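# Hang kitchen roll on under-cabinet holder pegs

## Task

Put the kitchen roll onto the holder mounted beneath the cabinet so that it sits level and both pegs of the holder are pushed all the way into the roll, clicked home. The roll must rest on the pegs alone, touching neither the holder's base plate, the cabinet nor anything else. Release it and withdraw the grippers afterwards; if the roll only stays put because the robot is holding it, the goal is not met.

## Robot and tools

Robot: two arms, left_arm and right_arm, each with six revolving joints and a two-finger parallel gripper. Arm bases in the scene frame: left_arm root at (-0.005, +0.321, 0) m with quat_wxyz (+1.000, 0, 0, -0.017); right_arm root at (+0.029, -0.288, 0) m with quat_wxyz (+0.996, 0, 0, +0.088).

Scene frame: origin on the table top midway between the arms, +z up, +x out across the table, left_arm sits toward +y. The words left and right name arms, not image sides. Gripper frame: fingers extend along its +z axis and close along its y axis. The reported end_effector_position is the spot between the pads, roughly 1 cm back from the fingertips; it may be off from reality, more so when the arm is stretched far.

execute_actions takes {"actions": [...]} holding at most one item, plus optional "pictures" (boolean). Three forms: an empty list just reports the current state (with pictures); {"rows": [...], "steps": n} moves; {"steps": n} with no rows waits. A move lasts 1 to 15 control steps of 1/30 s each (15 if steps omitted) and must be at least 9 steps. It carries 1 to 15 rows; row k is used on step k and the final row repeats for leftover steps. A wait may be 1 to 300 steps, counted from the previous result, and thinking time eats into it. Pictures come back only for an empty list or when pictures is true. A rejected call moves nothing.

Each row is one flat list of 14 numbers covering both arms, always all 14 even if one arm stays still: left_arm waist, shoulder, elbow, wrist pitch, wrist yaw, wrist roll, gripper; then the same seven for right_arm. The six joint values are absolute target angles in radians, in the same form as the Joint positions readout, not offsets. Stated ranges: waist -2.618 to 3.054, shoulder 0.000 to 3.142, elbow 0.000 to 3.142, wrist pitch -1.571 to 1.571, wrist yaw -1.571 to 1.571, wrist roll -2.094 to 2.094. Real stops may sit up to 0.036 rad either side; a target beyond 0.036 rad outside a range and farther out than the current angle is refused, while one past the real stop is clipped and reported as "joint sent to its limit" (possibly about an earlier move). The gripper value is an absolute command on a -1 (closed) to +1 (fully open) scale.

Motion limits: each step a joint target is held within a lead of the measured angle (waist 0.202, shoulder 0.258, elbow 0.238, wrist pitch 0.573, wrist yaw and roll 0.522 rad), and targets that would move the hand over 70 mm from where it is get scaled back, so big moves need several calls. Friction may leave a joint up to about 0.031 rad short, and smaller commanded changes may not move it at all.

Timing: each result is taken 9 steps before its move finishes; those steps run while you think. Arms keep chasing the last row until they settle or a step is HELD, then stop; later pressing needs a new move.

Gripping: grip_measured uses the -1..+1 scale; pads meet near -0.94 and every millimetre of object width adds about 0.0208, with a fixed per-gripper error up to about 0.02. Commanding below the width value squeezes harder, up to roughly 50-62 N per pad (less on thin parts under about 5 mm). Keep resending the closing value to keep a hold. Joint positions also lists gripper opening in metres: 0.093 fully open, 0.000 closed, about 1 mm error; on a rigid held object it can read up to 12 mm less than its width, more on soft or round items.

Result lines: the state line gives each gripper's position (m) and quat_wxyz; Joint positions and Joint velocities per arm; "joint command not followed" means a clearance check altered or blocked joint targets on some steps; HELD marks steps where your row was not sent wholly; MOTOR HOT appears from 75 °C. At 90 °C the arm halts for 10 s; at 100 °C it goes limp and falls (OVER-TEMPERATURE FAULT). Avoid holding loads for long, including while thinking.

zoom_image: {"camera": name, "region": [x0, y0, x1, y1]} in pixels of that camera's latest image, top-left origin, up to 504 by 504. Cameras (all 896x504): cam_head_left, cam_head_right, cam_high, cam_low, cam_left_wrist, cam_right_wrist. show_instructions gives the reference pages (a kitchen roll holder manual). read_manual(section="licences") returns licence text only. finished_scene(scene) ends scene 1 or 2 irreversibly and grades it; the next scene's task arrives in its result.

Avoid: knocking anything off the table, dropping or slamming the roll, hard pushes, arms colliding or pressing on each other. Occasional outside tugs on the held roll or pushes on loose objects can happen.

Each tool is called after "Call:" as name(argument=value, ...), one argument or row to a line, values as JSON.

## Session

Call:
execute_actions(
  actions=[],
)

Call:
show_instructions(
)

Scene clock: 0.00 s of 6000.00 s.
left_arm: end_effector_position=(+0.3282, +0.1631, +0.2913) grip_measured=+0.980 end_effector_quat_wxyz=(+0.567, +0.606, +0.500, -0.245) | right_arm: end_effector_position=(+0.0690, -0.4377, +0.1723) grip_measured=+1.000 end_effector_quat_wxyz=(+0.023, +0.166, +0.958, -0.232)
Joint positions: left_arm=[ 0.03   1.417  1.197 -0.49   1.201  1.149  0.092] | right_arm=[-1.191  0.744  0.905 -1.341  0.27  -0.725  0.093]
Joint velocities: left_arm=[ 0.007 -0.012 -0.002  0.007 -0.022 -0.051  0.   ] | right_arm=[-0.012 -0.002 -0.007 -0.007 -0.051 -0.007  0.   ]

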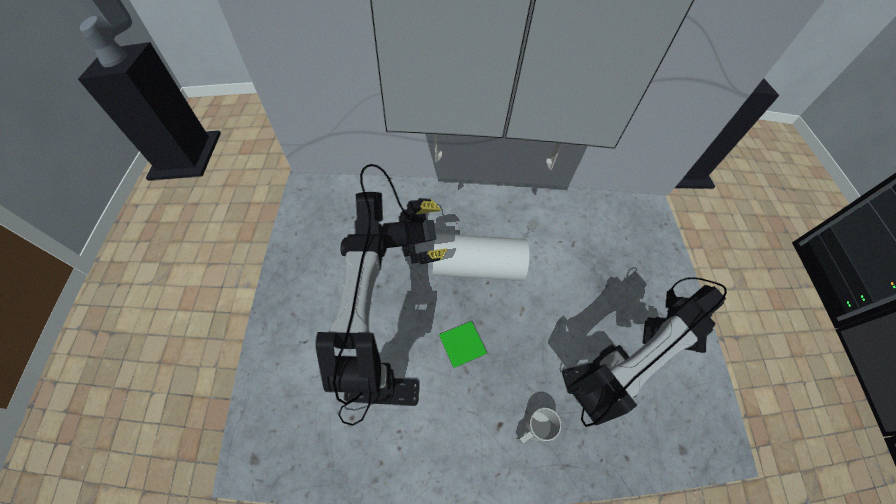

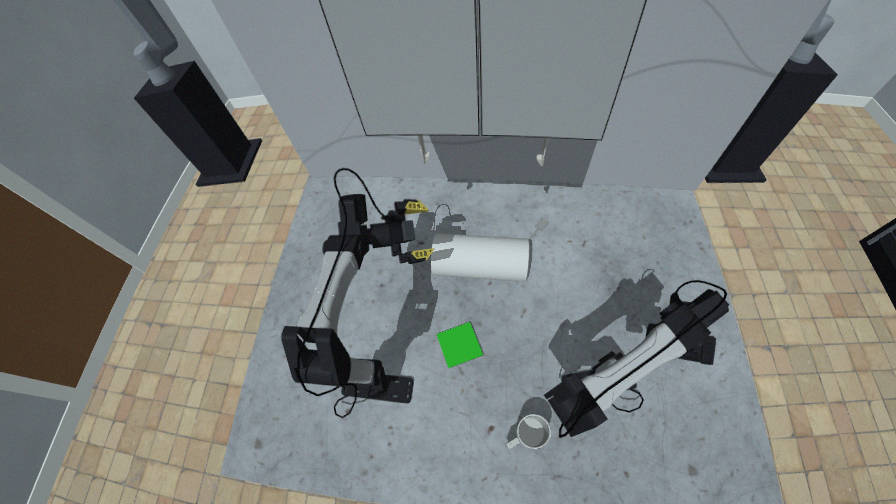

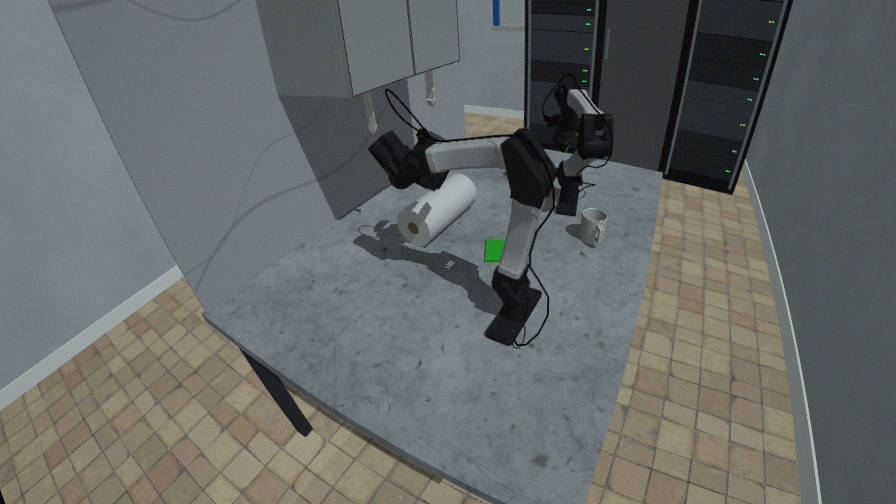

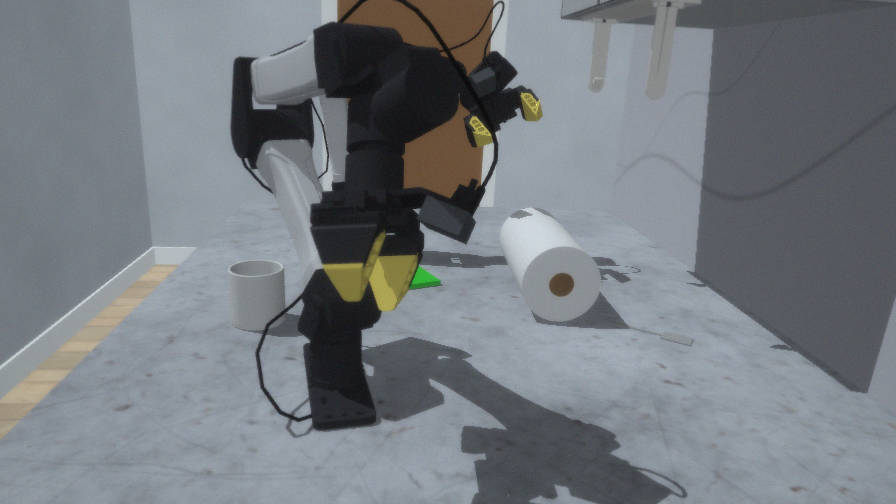

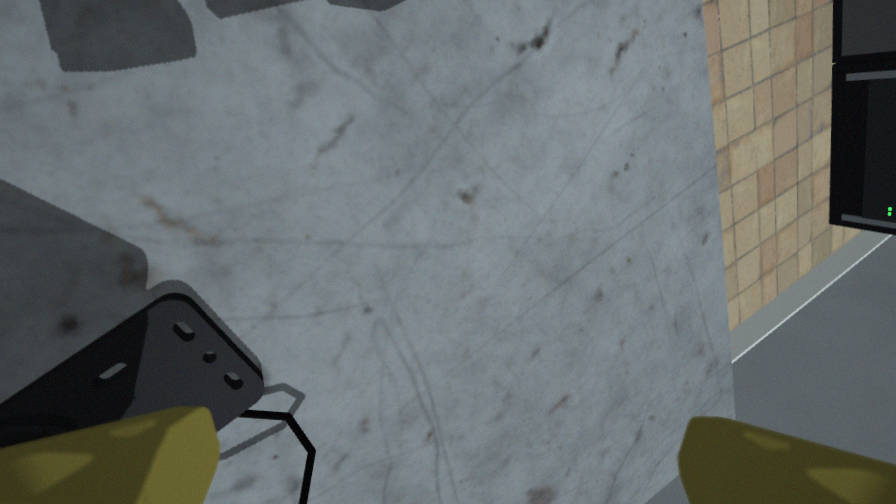

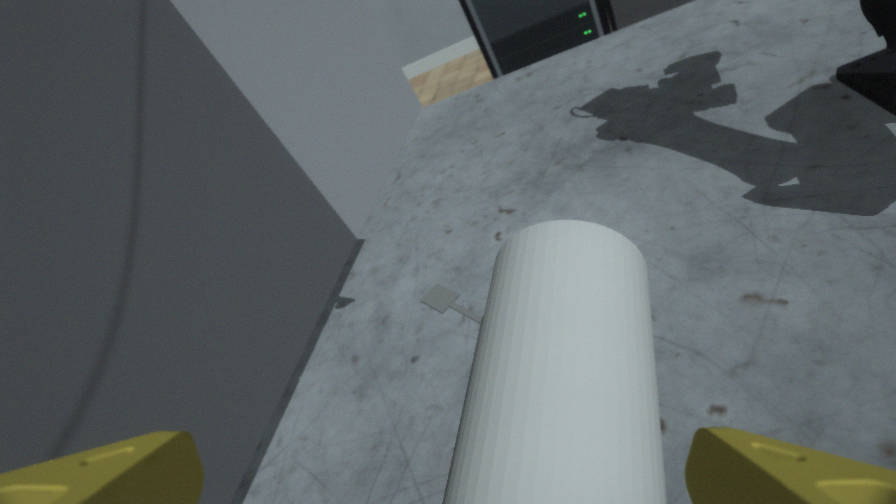

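Reference images for this scene: kitchen roll holder manual.

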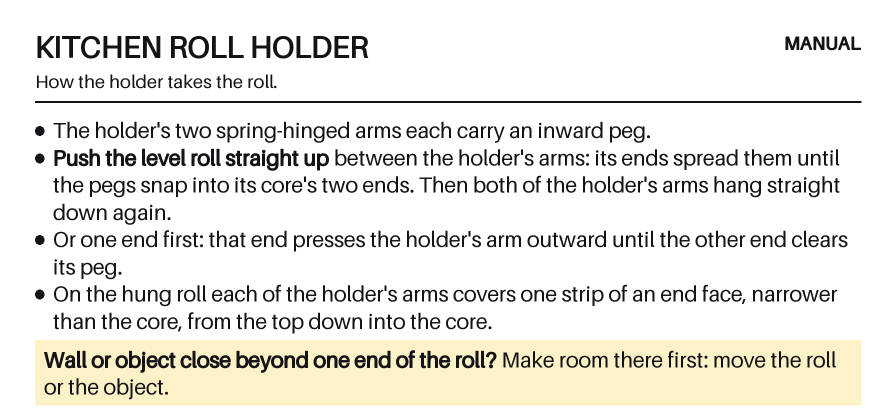

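Call:
execute_actions(
  actions=[
    {"rows":[[0.4,1.7,0.8,0.9,1.43,0.13,0.6,0.0,0.6,0.6,0.15,0,0,1]]},
  ],
)

Call:
execute_actions(
  actions=[
    {"steps":20},
  ],
)

Call:
execute_actions(
  actions=[
    {"rows":[[0.35,2.235,0.66,1.46,1.43,0.13,0.6,0.0,0.6,0.6,0.15,0,0,1]]},
  ],
)

Call:
execute_actions(
  actions=[
    {"steps":30},
  ],
  pictures=true,
)

Scene clock: 1.10 s of 6000.00 s.
left_arm: end_effector_position=(+0.3716, +0.2304, +0.2155) grip_measured=+0.603 end_effector_quat_wxyz=(+0.565, +0.467, +0.598, -0.323) | right_arm: end_effector_position=(+0.1949, -0.4341, +0.1552) grip_measured=+1.000 end_effector_quat_wxyz=(+0.320, +0.193, +0.904, -0.207)
Joint positions: left_arm=[ 0.232  1.597  0.993 -0.078  1.328  0.81   0.074] | right_arm=[-0.823  0.624  0.623 -0.793  0.097 -0.266  0.093]
Joint velocities: left_arm=[ 1.385  1.106 -1.531  2.396  0.359 -2.059 -0.001] | right_arm=[ 1.595 -0.007 -0.379  2.044 -0.374  1.179  0.   ]
Steps of this call (steps 1 to 27: nothing new was sent; steps 28 to 33: the first 6 steps of this action). Readings (joint positions):
28: left_arm=[0.042 1.427 1.178 -0.439 1.230 1.106] | right_arm=[-1.157 0.719 0.868 -1.267 0.247 -0.647]
29: left_arm=[0.070 1.446 1.153 -0.370 1.259 1.053] | right_arm=[-1.085 0.676 0.796 -1.144 0.203 -0.550]
31: left_arm=[0.143 1.516 1.088 -0.235 1.298 0.944] | right_arm=[-0.944 0.627 0.675 -0.947 0.136 -0.373]
33: the state above

Scene clock: 1.77 s of 6000.00 s.
left_arm: end_effector_position=(+0.3818, +0.2939, +0.2109) grip_measured=+0.603 end_effector_quat_wxyz=(+0.625, +0.384, +0.597, -0.324) | right_arm: end_effector_position=(+0.3169, -0.2388, +0.3540) grip_measured=+1.000 end_effector_quat_wxyz=(+0.745, -0.060, +0.661, +0.059)
Joint positions: left_arm=[0.406 1.707 0.785 0.87  1.422 0.145 0.074] | right_arm=[-0.006  0.624  0.614  0.129 -0.001 -0.011  0.093]
Joint velocities: left_arm=[-0.002 -0.002 -0.002  0.11   0.095 -0.095 -0.001] | right_arm=[-0.007 -0.002 -0.022  0.11  -0.051  0.037  0.   ]
Kept back: nothing.
Steps of this call (steps 1 to 9: the last 9 steps of your previous action; steps 10 to 20: the robot went on to your last target). Readings (joint positions):
1: left_arm=[0.285 1.636 0.931 0.027 1.344 0.715] | right_arm=[-0.769 0.624 0.615 -0.723 0.085 -0.229]
2: left_arm=[0.338 1.674 0.875 0.129 1.355 0.615] | right_arm=[-0.718 0.624 0.614 -0.651 0.075 -0.199]
4: left_arm=[0.406 1.730 0.803 0.309 1.365 0.442] | right_arm=[-0.617 0.624 0.614 -0.499 0.059 -0.150]
8: left_arm=[0.410 1.728 0.785 0.630 1.392 0.260] | right_arm=[-0.404 0.624 0.614 -0.204 0.039 -0.083]
20: the state above

Scene clock: 1.97 s of 6000.00 s.
left_arm: end_effector_position=(+0.3809, +0.2740, +0.0923) grip_measured=+0.603 end_effector_quat_wxyz=(+0.600, +0.379, +0.604, -0.362) | right_arm: end_effector_position=(+0.3166, -0.2389, +0.3572) grip_measured=+1.000 end_effector_quat_wxyz=(+0.750, -0.058, +0.657, +0.062)
Joint positions: left_arm=[0.354 2.124 0.699 1.302 1.423 0.139 0.074] | right_arm=[-0.006  0.624  0.614  0.142 -0.001 -0.007  0.093]
Joint velocities: left_arm=[-0.051  2.357 -0.315  0.696  0.007  0.081 -0.   ] | right_arm=[-0.022  0.017 -0.002  0.022 -0.095 -0.007  0.   ]
Steps of this call (steps 1 to 6: the first 6 steps of this action). Readings (joint positions):
1: left_arm=[0.401 1.739 0.772 0.973 1.423 0.141] | right_arm=[-0.006 0.624 0.614 0.132 -0.001 -0.010]
2: left_arm=[0.389 1.797 0.757 1.096 1.423 0.141] | right_arm=[-0.006 0.624 0.614 0.135 -0.001 -0.009]
4: left_arm=[0.364 1.953 0.723 1.233 1.423 0.140] | right_arm=[-0.006 0.624 0.614 0.139 -0.001 -0.007]
6: the state above

Scene clock: 2.97 s of 6000.00 s.
left_arm: end_effector_position=(+0.3679, +0.2694, +0.0584) grip_measured=+0.603 end_effector_quat_wxyz=(+0.593, +0.373, +0.610, -0.371) | right_arm: end_effector_position=(+0.3165, -0.2389, +0.3580) grip_measured=+1.000 end_effector_quat_wxyz=(+0.751, -0.058, +0.655, +0.062)
Joint positions: left_arm=[0.353 2.249 0.658 1.443 1.426 0.136 0.074] | right_arm=[-0.006  0.624  0.614  0.145 -0.001 -0.005  0.093]
Joint velocities: left_arm=[ 0.007 -0.007 -0.007  0.007 -0.022  0.007 -0.001] | right_arm=[-0.017 -0.012  0.002 -0.022  0.022 -0.022  0.   ]
Kept back: nothing.
Steps of this call (steps 1 to 9: the last 9 steps of your previous action; steps 10 to 30: the robot went on to your last target). Readings (joint positions):
1: left_arm=[0.353 2.194 0.688 1.317 1.423 0.138] | right_arm=[-0.006 0.624 0.614 0.142 -0.001 -0.006]
2: left_arm=[0.353 2.241 0.675 1.324 1.423 0.138] | right_arm=[-0.006 0.624 0.614 0.143 -0.001 -0.006]
4: left_arm=[0.353 2.274 0.659 1.338 1.424 0.136] | right_arm=[-0.006 0.624 0.614 0.144 -0.001 -0.006]
8: left_arm=[0.353 2.254 0.658 1.399 1.426 0.136] | right_arm=[-0.006 0.624 0.614 0.145 -0.001 -0.006]
30: the state above
All arms were judged still, so your last target was given up. Only a new action makes them travel on or press farther. Fingers that are still opening or closing keep moving.

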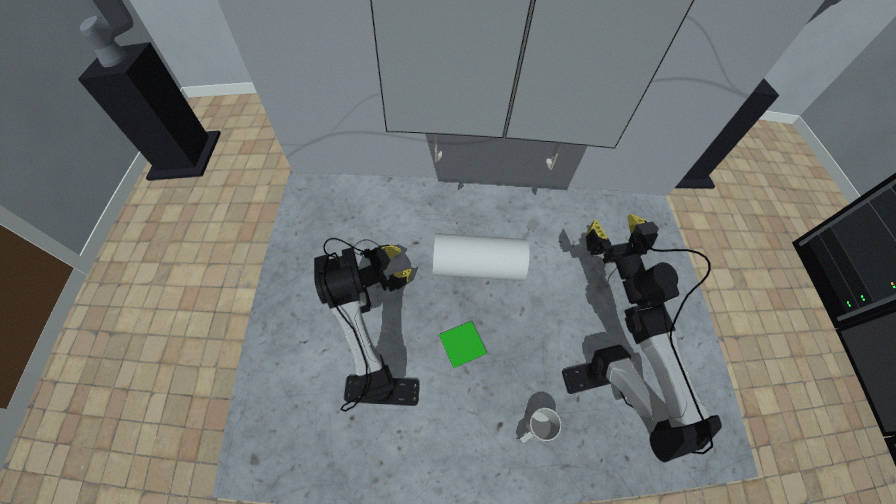

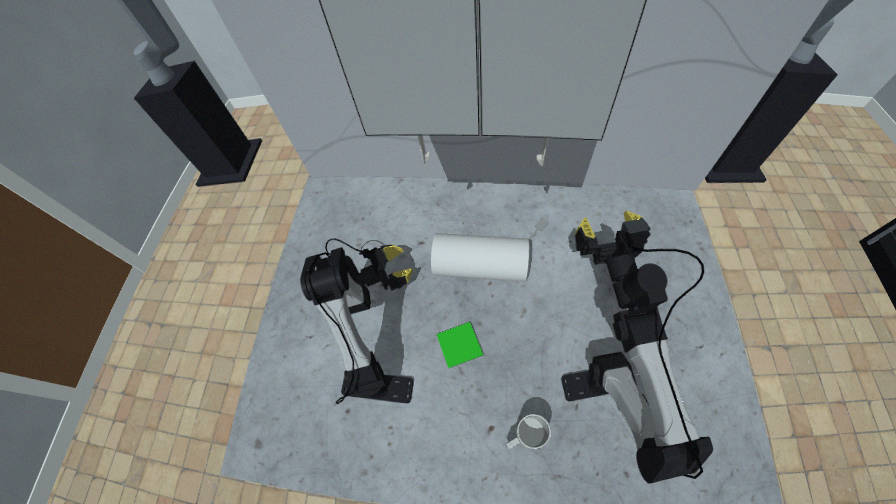

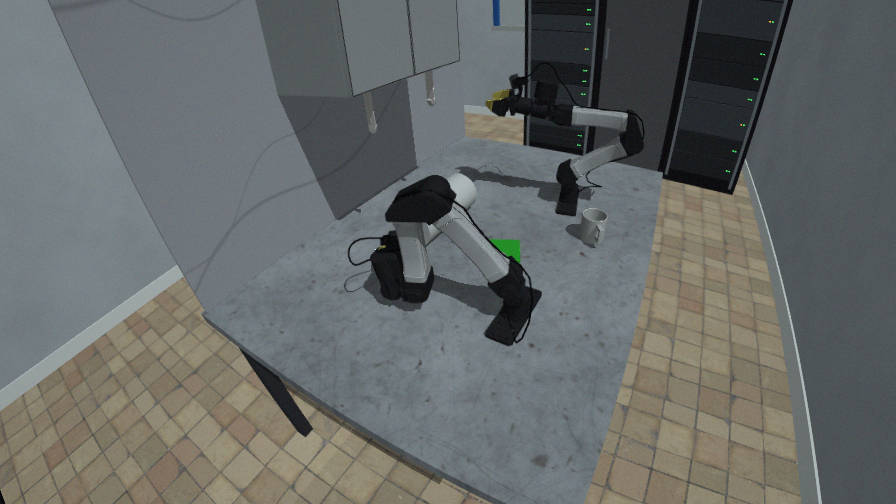

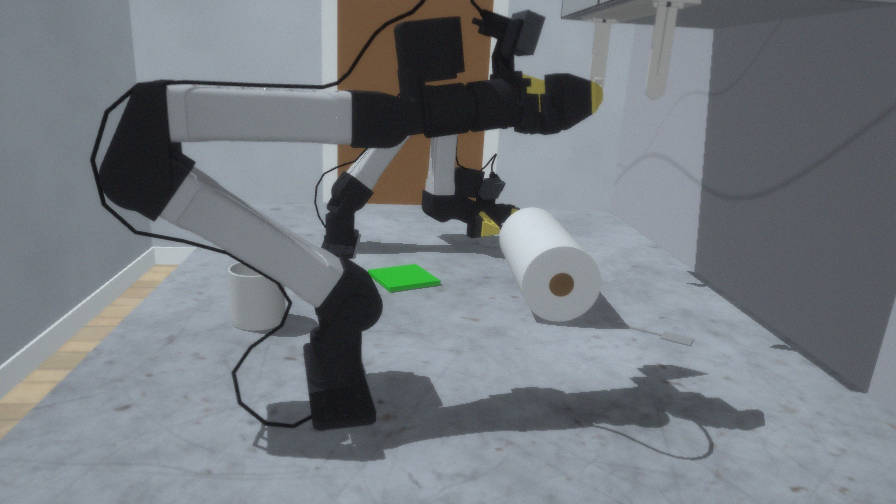

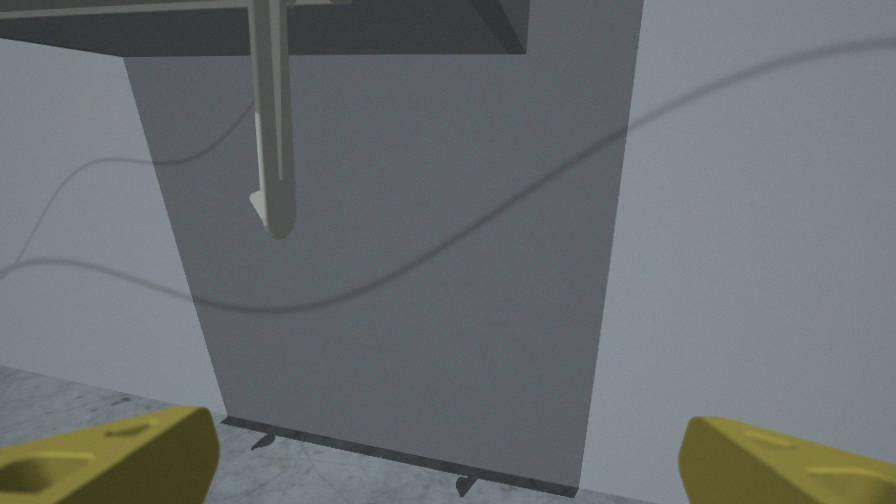

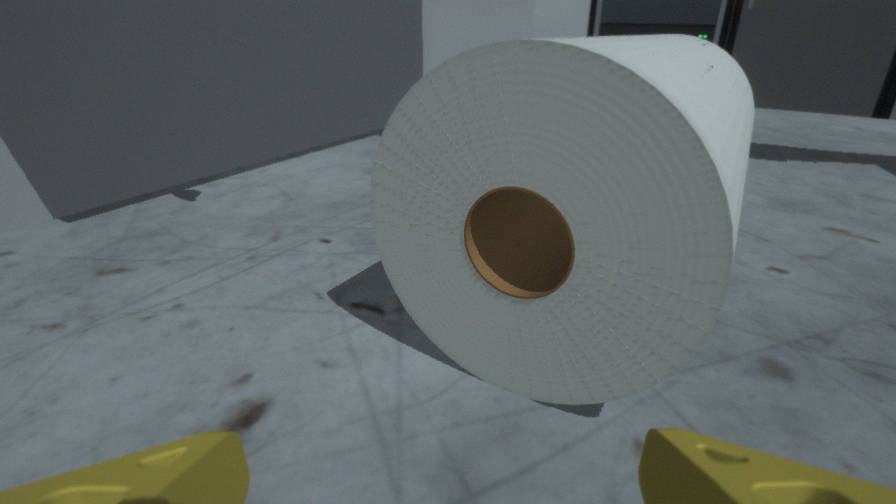

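Call:
execute_actions(
  actions=[
    {"rows":[[0.33,2.215,0.66,1.46,1.43,0.13,0.7,0.0,0.6,0.6,0.15,0,0,1],[0.3,2.215,0.66,1.46,1.43,0.13,0.7,0.0,0.6,0.6,0.15,0,0,1],[0.27,2.215,0.66,1.46,1.43,0.13,0.7,0.0,0.6,0.6,0.15,0,0,1],[0.24,2.215,0.66,1.46,1.43,0.13,0.7,0.0,0.6,0.6,0.15,0,0,1],[0.21,2.215,0.66,1.46,1.43,0.13,0.7,0.0,0.6,0.6,0.15,0,0,1],[0.19,2.215,0.66,1.46,1.43,0.13,0.7,0.0,0.6,0.6,0.15,0,0,1],[0.17,2.215,0.66,1.46,1.43,0.13,0.7,0.0,0.6,0.6,0.15,0,0,1],[0.15,2.215,0.66,1.46,1.43,0.13,0.7,0.0,0.6,0.6,0.15,0,0,1],[0.13,2.215,0.66,1.46,1.43,0.13,0.7,0.0,0.6,0.6,0.15,0,0,1],[0.115,2.215,0.66,1.46,1.43,0.13,0.7,0.0,0.6,0.6,0.15,0,0,1],[0.1,2.215,0.66,1.46,1.43,0.13,0.7,0.0,0.6,0.6,0.15,0,0,1],[0.085,2.215,0.66,1.46,1.43,0.13,0.7,0.0,0.6,0.6,0.15,0,0,1],[0.07,2.215,0.66,1.46,1.43,0.13,0.7,0.0,0.6,0.6,0.15,0,0,1],[0.06,2.215,0.66,1.46,1.43,0.13,0.7,0.0,0.6,0.6,0.15,0,0,1],[0.05,2.215,0.66,1.46,1.43,0.13,0.7,0.0,0.6,0.6,0.15,0,0,1]]},
  ],
)

Call:
execute_actions(
  actions=[
    {"steps":20},
  ],
  pictures=true,
)

Scene clock: 4.53 s of 6000.00 s.
left_arm: end_effector_position=(+0.3613, +0.2303, +0.0642) grip_measured=+0.697 end_effector_quat_wxyz=(+0.577, +0.409, +0.584, -0.397) | right_arm: end_effector_position=(+0.3164, -0.2389, +0.3581) grip_measured=+1.000 end_effector_quat_wxyz=(+0.751, -0.058, +0.655, +0.062)
Joint positions: left_arm=[0.247 2.232 0.658 1.446 1.425 0.136 0.079] | right_arm=[-0.006  0.624  0.614  0.145 -0.001 -0.005  0.093]
Joint velocities: left_arm=[-0.916 -0.032 -0.007 -0.037  0.007 -0.007  0.   ] | right_arm=[-0.007  0.022 -0.007  0.066  0.007 -0.007  0.   ]
Steps of this call (steps 1 to 41: nothing new was sent; steps 42 to 47: the first 6 steps of this action). Readings (joint positions):
42: left_arm=[0.352 2.248 0.658 1.444 1.426 0.136] | right_arm=[-0.006 0.624 0.614 0.145 -0.001 -0.005]
43: left_arm=[0.345 2.245 0.658 1.444 1.426 0.136] | right_arm=[-0.006 0.624 0.614 0.145 -0.001 -0.005]
45: left_arm=[0.308 2.236 0.658 1.444 1.425 0.136] | right_arm=[-0.006 0.624 0.614 0.145 -0.001 -0.005]
47: the state above

Scene clock: 5.20 s of 6000.00 s.
left_arm: end_effector_position=(+0.3367, +0.1612, +0.0644) grip_measured=+0.697 end_effector_quat_wxyz=(+0.536, +0.464, +0.542, -0.451) | right_arm: end_effector_position=(+0.3164, -0.2389, +0.3581) grip_measured=+1.000 end_effector_quat_wxyz=(+0.751, -0.058, +0.655, +0.062)
Joint positions: left_arm=[0.053 2.231 0.658 1.446 1.426 0.136 0.079] | right_arm=[-0.006  0.624  0.614  0.145 -0.001 -0.005  0.093]
Joint velocities: left_arm=[ 0.007 -0.007 -0.007 -0.022 -0.037 -0.022 -0.001] | right_arm=[-0.012 -0.012 -0.002 -0.007  0.037 -0.066  0.   ]
Kept back: nothing.
Steps of this call (steps 1 to 9: the last 9 steps of your previous action; steps 10 to 20: the robot went on to your last target). Readings (joint positions):
1: left_arm=[0.216 2.231 0.658 1.446 1.425 0.136] | right_arm=[-0.006 0.624 0.614 0.145 -0.001 -0.005]
2: left_arm=[0.188 2.231 0.658 1.446 1.425 0.136] | right_arm=[-0.006 0.624 0.614 0.145 -0.001 -0.005]
4: left_arm=[0.143 2.231 0.658 1.446 1.426 0.136] | right_arm=[-0.006 0.624 0.614 0.145 -0.001 -0.005]
8: left_arm=[0.084 2.231 0.658 1.446 1.426 0.136] | right_arm=[-0.006 0.624 0.614 0.145 -0.001 -0.005]
20: the state above

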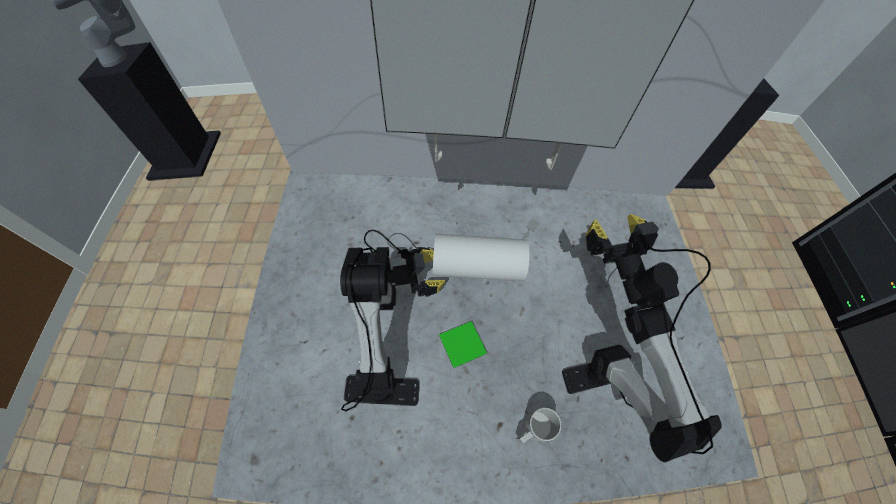

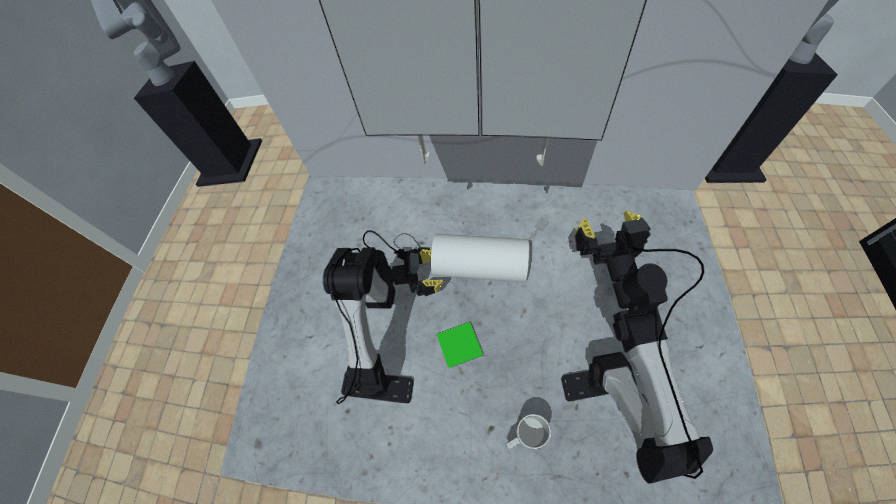

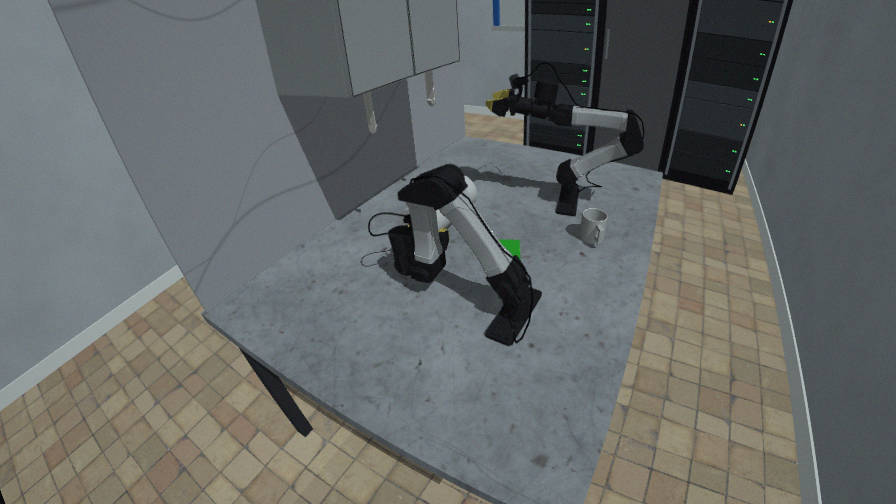

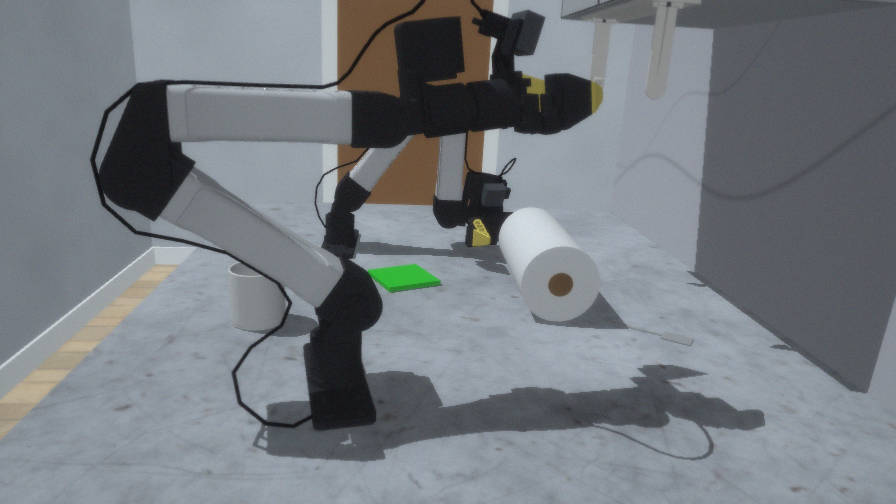

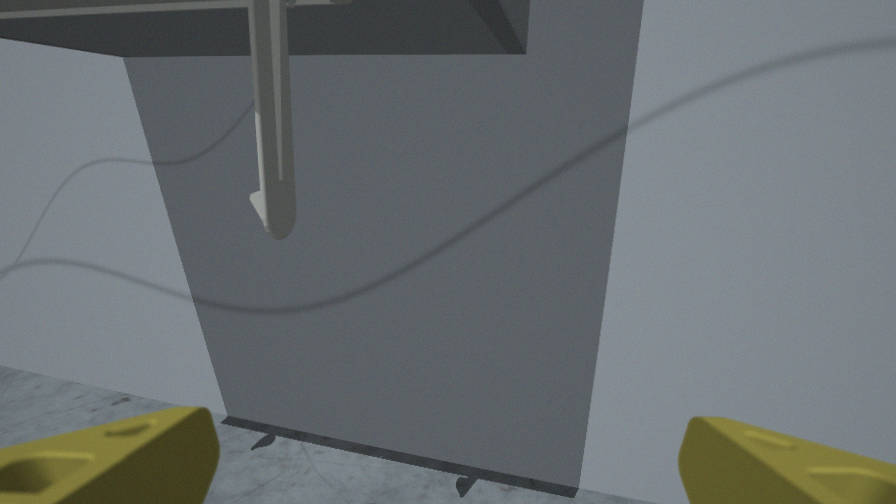

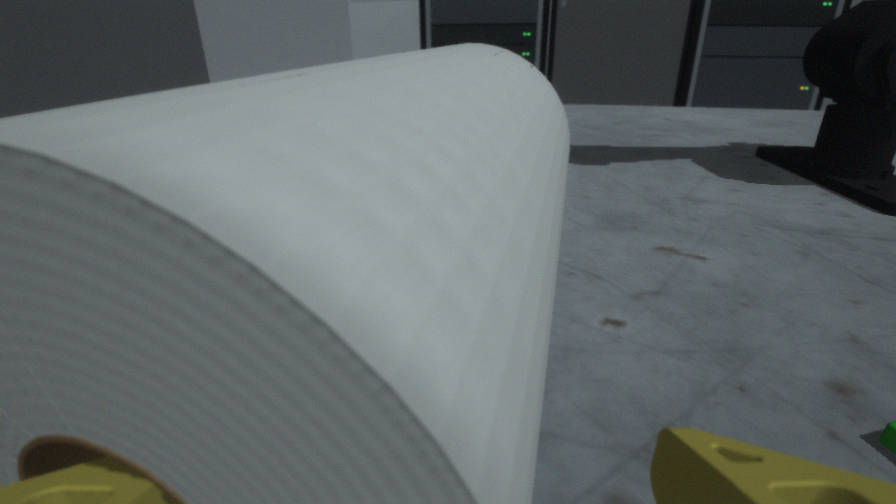

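Call:
execute_actions(
  actions=[
    {"rows":[[0.04,2.215,0.67,1.46,1.42,0.13,0.55,0.0,0.6,0.6,0.15,0,0,1],[0.04,2.215,0.67,1.46,1.41,0.13,0.45,0.0,0.6,0.6,0.15,0,0,1],[0.03,2.215,0.67,1.46,1.4,0.13,0.35,0.0,0.6,0.6,0.15,0,0,1],[0.03,2.215,0.67,1.46,1.39,0.13,0.25,0.0,0.6,0.6,0.15,0,0,1],[0.025,2.215,0.67,1.46,1.38,0.13,0.17,0.0,0.6,0.6,0.15,0,0,1],[0.025,2.215,0.67,1.46,1.37,0.13,0.1,0.0,0.6,0.6,0.15,0,0,1],[0.02,2.215,0.67,1.46,1.37,0.13,0.04,0.0,0.6,0.6,0.15,0,0,1],[0.02,2.215,0.67,1.46,1.37,0.13,-0.02,0.0,0.6,0.6,0.15,0,0,1],[0.02,2.215,0.67,1.46,1.37,0.13,-0.1,0.0,0.6,0.6,0.15,0,0,1],[0.02,2.215,0.67,1.46,1.37,0.13,-0.2,0.0,0.6,0.6,0.15,0,0,1],[0.02,2.215,0.67,1.46,1.37,0.13,-0.35,0.0,0.6,0.6,0.15,0,0,1],[0.02,2.215,0.67,1.46,1.37,0.13,-0.55,0.0,0.6,0.6,0.15,0,0,1]]},
  ],
)

Call:
execute_actions(
  actions=[
    {"rows":[[0.02,2.2,0.67,1.47,1.37,0.13,-0.55,0.0,0.6,0.6,0.15,0,0,1],[0.02,2.19,0.68,1.48,1.37,0.11,-0.55,0.0,0.6,0.6,0.15,0,0,1],[0.02,2.18,0.69,1.49,1.37,0.09,-0.55,0.0,0.6,0.6,0.15,0,0,1],[0.02,2.17,0.71,1.5,1.37,0.06,-0.55,0.0,0.6,0.6,0.15,0,0,1],[0.02,2.16,0.73,1.51,1.36,0.02,-0.55,0.0,0.6,0.6,0.15,0,0,1],[0.02,2.15,0.75,1.52,1.36,-0.02,-0.55,0.0,0.6,0.6,0.15,0,0,1],[0.02,2.15,0.775,1.53,1.36,-0.06,-0.55,0.0,0.6,0.6,0.15,0,0,1],[0.02,2.15,0.8,1.54,1.35,-0.1,-0.55,0.0,0.6,0.6,0.15,0,0,1],[0.02,2.15,0.825,1.55,1.35,-0.14,-0.55,0.0,0.6,0.6,0.15,0,0,1],[0.02,2.15,0.85,1.55,1.35,-0.18,-0.55,0.0,0.6,0.6,0.15,0,0,1],[0.02,2.15,0.875,1.55,1.34,-0.22,-0.55,0.0,0.6,0.6,0.15,0,0,1],[0.02,2.15,0.9,1.55,1.34,-0.26,-0.55,0.0,0.6,0.6,0.15,0,0,1],[0.02,2.15,0.925,1.55,1.34,-0.3,-0.55,0.0,0.6,0.6,0.15,0,0,1],[0.02,2.15,0.95,1.55,1.33,-0.34,-0.55,0.0,0.6,0.6,0.15,0,0,1],[0.02,2.15,0.975,1.55,1.33,-0.38,-0.55,0.0,0.6,0.6,0.15,0,0,1]]},
  ],
)

Call:
execute_actions(
  actions=[
    {"rows":[[0.02,2.15,1.0,1.55,1.33,-0.42,-0.55,0.0,0.6,0.6,0.15,0,0,1],[0.02,2.15,1.025,1.55,1.33,-0.46,-0.55,0.0,0.6,0.6,0.15,0,0,1],[0.02,2.15,1.05,1.55,1.32,-0.5,-0.55,0.0,0.6,0.6,0.15,0,0,1],[0.02,2.15,1.075,1.55,1.32,-0.55,-0.55,0.0,0.6,0.6,0.15,0,0,1],[0.02,2.15,1.1,1.55,1.32,-0.59,-0.55,0.0,0.6,0.6,0.15,0,0,1],[0.02,2.15,1.125,1.55,1.31,-0.63,-0.55,0.0,0.6,0.6,0.15,0,0,1],[0.02,2.15,1.15,1.55,1.31,-0.67,-0.55,0.0,0.6,0.6,0.15,0,0,1],[0.02,2.15,1.175,1.55,1.31,-0.71,-0.55,0.0,0.6,0.6,0.15,0,0,1],[0.02,2.15,1.2,1.55,1.31,-0.75,-0.55,0.0,0.6,0.6,0.15,0,0,1],[0.02,2.15,1.225,1.55,1.31,-0.8,-0.55,0.0,0.6,0.6,0.15,0,0,1],[0.02,2.15,1.25,1.55,1.31,-0.84,-0.55,0.0,0.6,0.6,0.15,0,0,1],[0.02,2.15,1.275,1.55,1.31,-0.88,-0.55,0.0,0.6,0.6,0.15,0,0,1],[0.02,2.15,1.3,1.55,1.31,-0.92,-0.55,0.0,0.6,0.6,0.15,0,0,1],[0.02,2.15,1.325,1.55,1.31,-0.96,-0.55,0.0,0.6,0.6,0.15,0,0,1],[0.02,2.15,1.345,1.55,1.31,-1.0,-0.55,0.0,0.6,0.6,0.15,0,0,1]]},
  ],
)

Call:
execute_actions(
  actions=[
    {"steps":25},
  ],
  pictures=true,
)

Scene clock: 7.80 s of 6000.00 s.
left_arm: end_effector_position=(+0.3387, +0.1572, +0.0638) grip_measured=+0.136 end_effector_quat_wxyz=(+0.538, +0.462, +0.545, -0.447) | right_arm: end_effector_position=(+0.3164, -0.2389, +0.3581) grip_measured=+1.000 end_effector_quat_wxyz=(+0.751, -0.058, +0.655, +0.062)
Joint positions: left_arm=[0.039 2.231 0.658 1.446 1.401 0.135 0.052] | right_arm=[-0.006  0.624  0.614  0.145 -0.001 -0.005  0.093]
Joint velocities: left_arm=[-0.105 -0.002 -0.027 -0.007 -0.139  0.022 -0.068] | right_arm=[ 0.012  0.007 -0.012 -0.066 -0.037 -0.066  0.   ]
Steps of this call (steps 1 to 15: the robot went on to your last target; steps 16 to 72: nothing new was sent; steps 73 to 78: the first 6 steps of this action). Readings (joint positions):
73: left_arm=[0.052 2.231 0.658 1.446 1.425 0.136] | right_arm=[-0.006 0.624 0.614 0.145 -0.001 -0.005]
74: left_arm=[0.052 2.231 0.658 1.446 1.422 0.136] | right_arm=[-0.006 0.624 0.614 0.145 -0.001 -0.005]
76: left_arm=[0.047 2.231 0.658 1.446 1.413 0.135] | right_arm=[-0.006 0.624 0.614 0.145 -0.001 -0.005]
78: the state above

Scene clock: 8.30 s of 6000.00 s.
left_arm: end_effector_position=(+0.3480, +0.1531, +0.0783) grip_measured=-0.262 end_effector_quat_wxyz=(+0.542, +0.458, +0.545, -0.447) | right_arm: end_effector_position=(+0.3164, -0.2389, +0.3581) grip_measured=+1.000 end_effector_quat_wxyz=(+0.751, -0.058, +0.655, +0.062)
Joint positions: left_arm=[0.025 2.201 0.685 1.448 1.38  0.076 0.033] | right_arm=[-0.006  0.624  0.614  0.145 -0.001 -0.005  0.093]
Joint velocities: left_arm=[-0.017 -0.222  0.466  0.081 -0.095 -0.637 -0.   ] | right_arm=[ 0.012  0.012 -0.002  0.037 -0.007 -0.037  0.   ]
Steps of this call (steps 1 to 9: the last 9 steps of your previous action; steps 10 to 15: the first 6 steps of this action). Readings (joint positions):
10: left_arm=[0.028 2.230 0.658 1.446 1.382 0.133] | right_arm=[-0.006 0.624 0.614 0.145 -0.001 -0.005]
11: left_arm=[0.028 2.227 0.658 1.446 1.382 0.130] | right_arm=[-0.006 0.624 0.614 0.145 -0.001 -0.005]
13: left_arm=[0.026 2.215 0.661 1.447 1.382 0.112] | right_arm=[-0.006 0.624 0.614 0.145 -0.001 -0.005]
15: the state above

Scene clock: 8.80 s of 6000.00 s.
left_arm: end_effector_position=(+0.4274, +0.1534, +0.1767) grip_measured=-0.262 end_effector_quat_wxyz=(+0.549, +0.407, +0.542, -0.490) | right_arm: end_effector_position=(+0.3164, -0.2389, +0.3581) grip_measured=+1.000 end_effector_quat_wxyz=(+0.751, -0.058, +0.655, +0.062)
Joint positions: left_arm=[ 0.025  2.177  1.055  1.501  1.348 -0.455  0.033] | right_arm=[-0.006  0.624  0.614  0.145 -0.001 -0.005  0.093]
Joint velocities: left_arm=[-0.007 -0.002  0.701 -0.022 -0.037 -1.179  0.001] | right_arm=[-0.007  0.002 -0.002  0.022  0.022 -0.007  0.   ]
Steps of this call (steps 1 to 9: the last 9 steps of your previous action; steps 10 to 15: the first 6 steps of this action). Readings (joint positions):
10: left_arm=[0.025 2.177 0.933 1.497 1.354 -0.256] | right_arm=[-0.006 0.624 0.614 0.145 -0.001 -0.005]
11: left_arm=[0.025 2.177 0.957 1.498 1.353 -0.294] | right_arm=[-0.006 0.624 0.614 0.145 -0.001 -0.005]
13: left_arm=[0.025 2.177 1.005 1.500 1.351 -0.374] | right_arm=[-0.006 0.624 0.614 0.145 -0.001 -0.005]
15: the state above

Scene clock: 9.63 s of 6000.00 s.
left_arm: end_effector_position=(+0.4570, +0.1533, +0.2563) grip_measured=-0.262 end_effector_quat_wxyz=(+0.488, +0.332, +0.566, -0.576) | right_arm: end_effector_position=(+0.3164, -0.2389, +0.3581) grip_measured=+1.000 end_effector_quat_wxyz=(+0.751, -0.058, +0.655, +0.062)
Joint positions: left_arm=[ 0.025  2.17   1.32   1.516  1.343 -0.99   0.033] | right_arm=[-0.006  0.624  0.614  0.145 -0.001 -0.005  0.093]
Joint velocities: left_arm=[-0.007  0.007  0.002  0.051 -0.037  0.007 -0.001] | right_arm=[-0.002 -0.007  0.002 -0.051  0.066 -0.022  0.   ]
Kept back: nothing.
Steps of this call (steps 1 to 9: the last 9 steps of your previous action; steps 10 to 25: the robot went on to your last target). Readings (joint positions):
1: left_arm=[0.025 2.177 1.080 1.501 1.347 -0.496] | right_arm=[-0.006 0.624 0.614 0.145 -0.001 -0.005]
2: left_arm=[0.025 2.177 1.105 1.502 1.345 -0.536] | right_arm=[-0.006 0.624 0.614 0.145 -0.001 -0.005]
4: left_arm=[0.025 2.177 1.155 1.502 1.344 -0.618] | right_arm=[-0.006 0.624 0.614 0.145 -0.001 -0.005]
8: left_arm=[0.025 2.177 1.255 1.504 1.343 -0.784] | right_arm=[-0.006 0.624 0.614 0.145 -0.001 -0.005]
25: the state above

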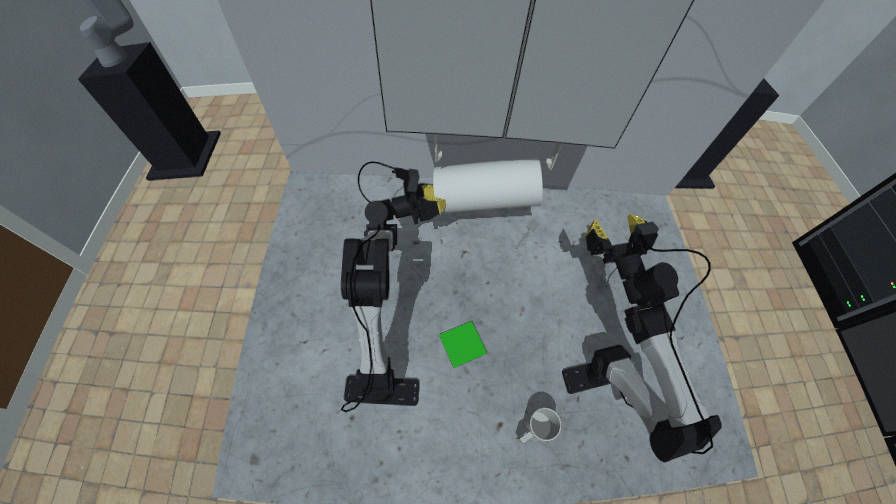

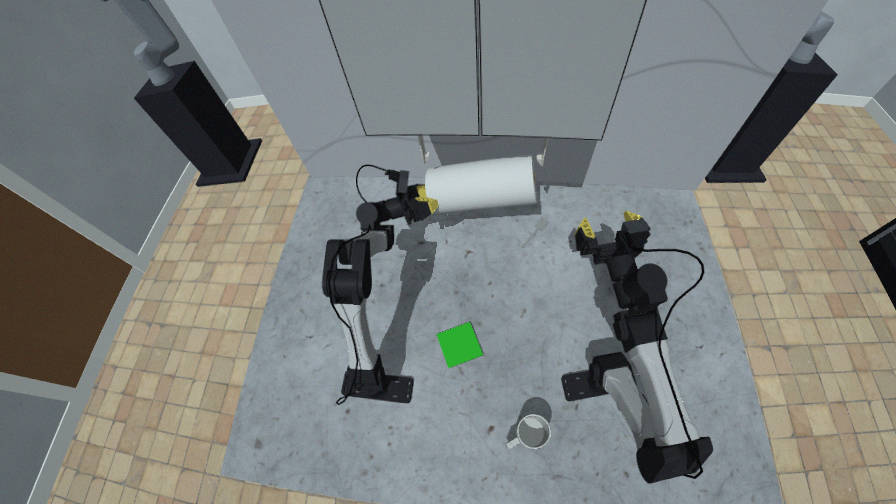

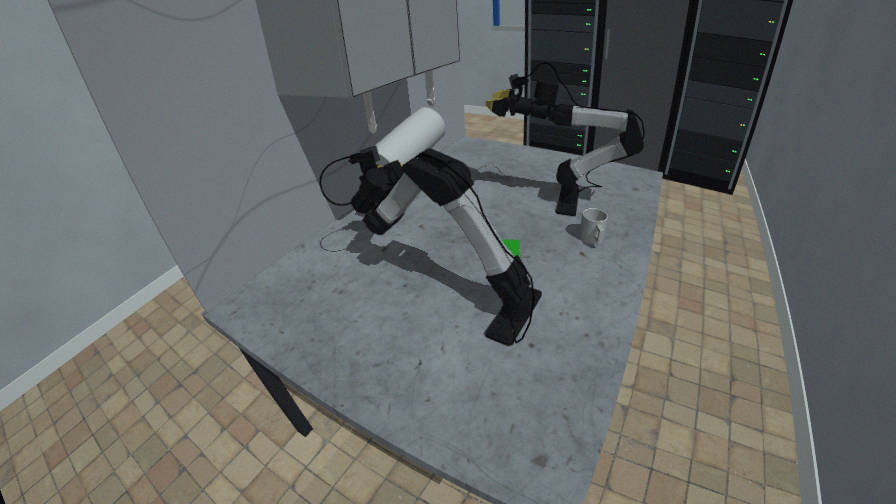

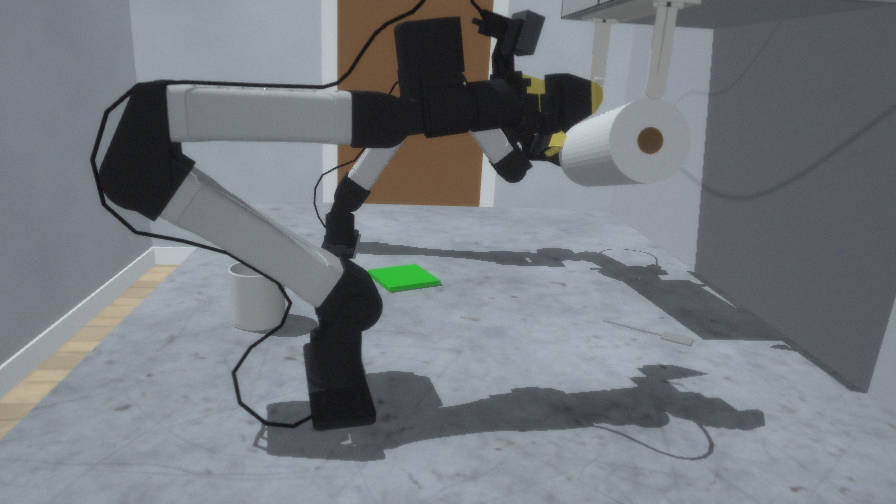

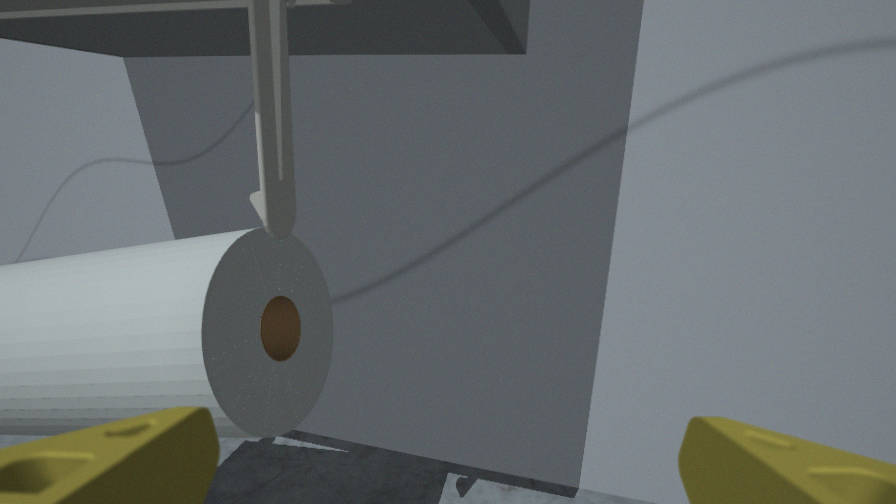

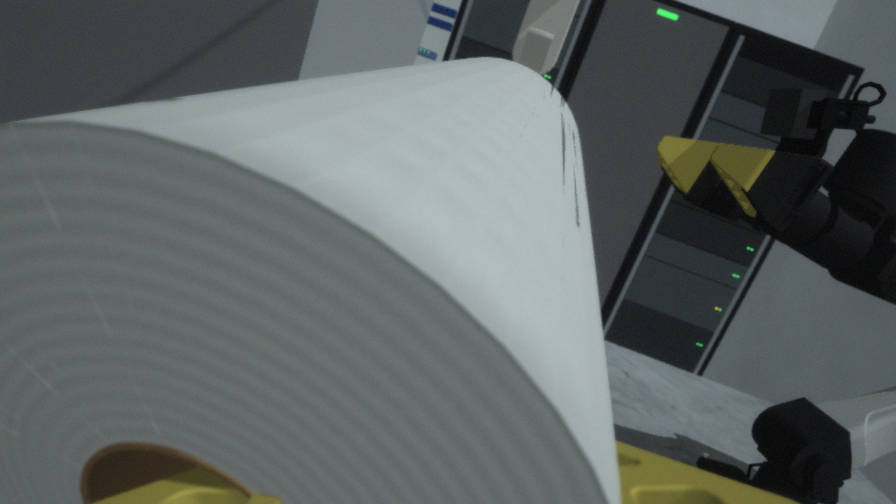

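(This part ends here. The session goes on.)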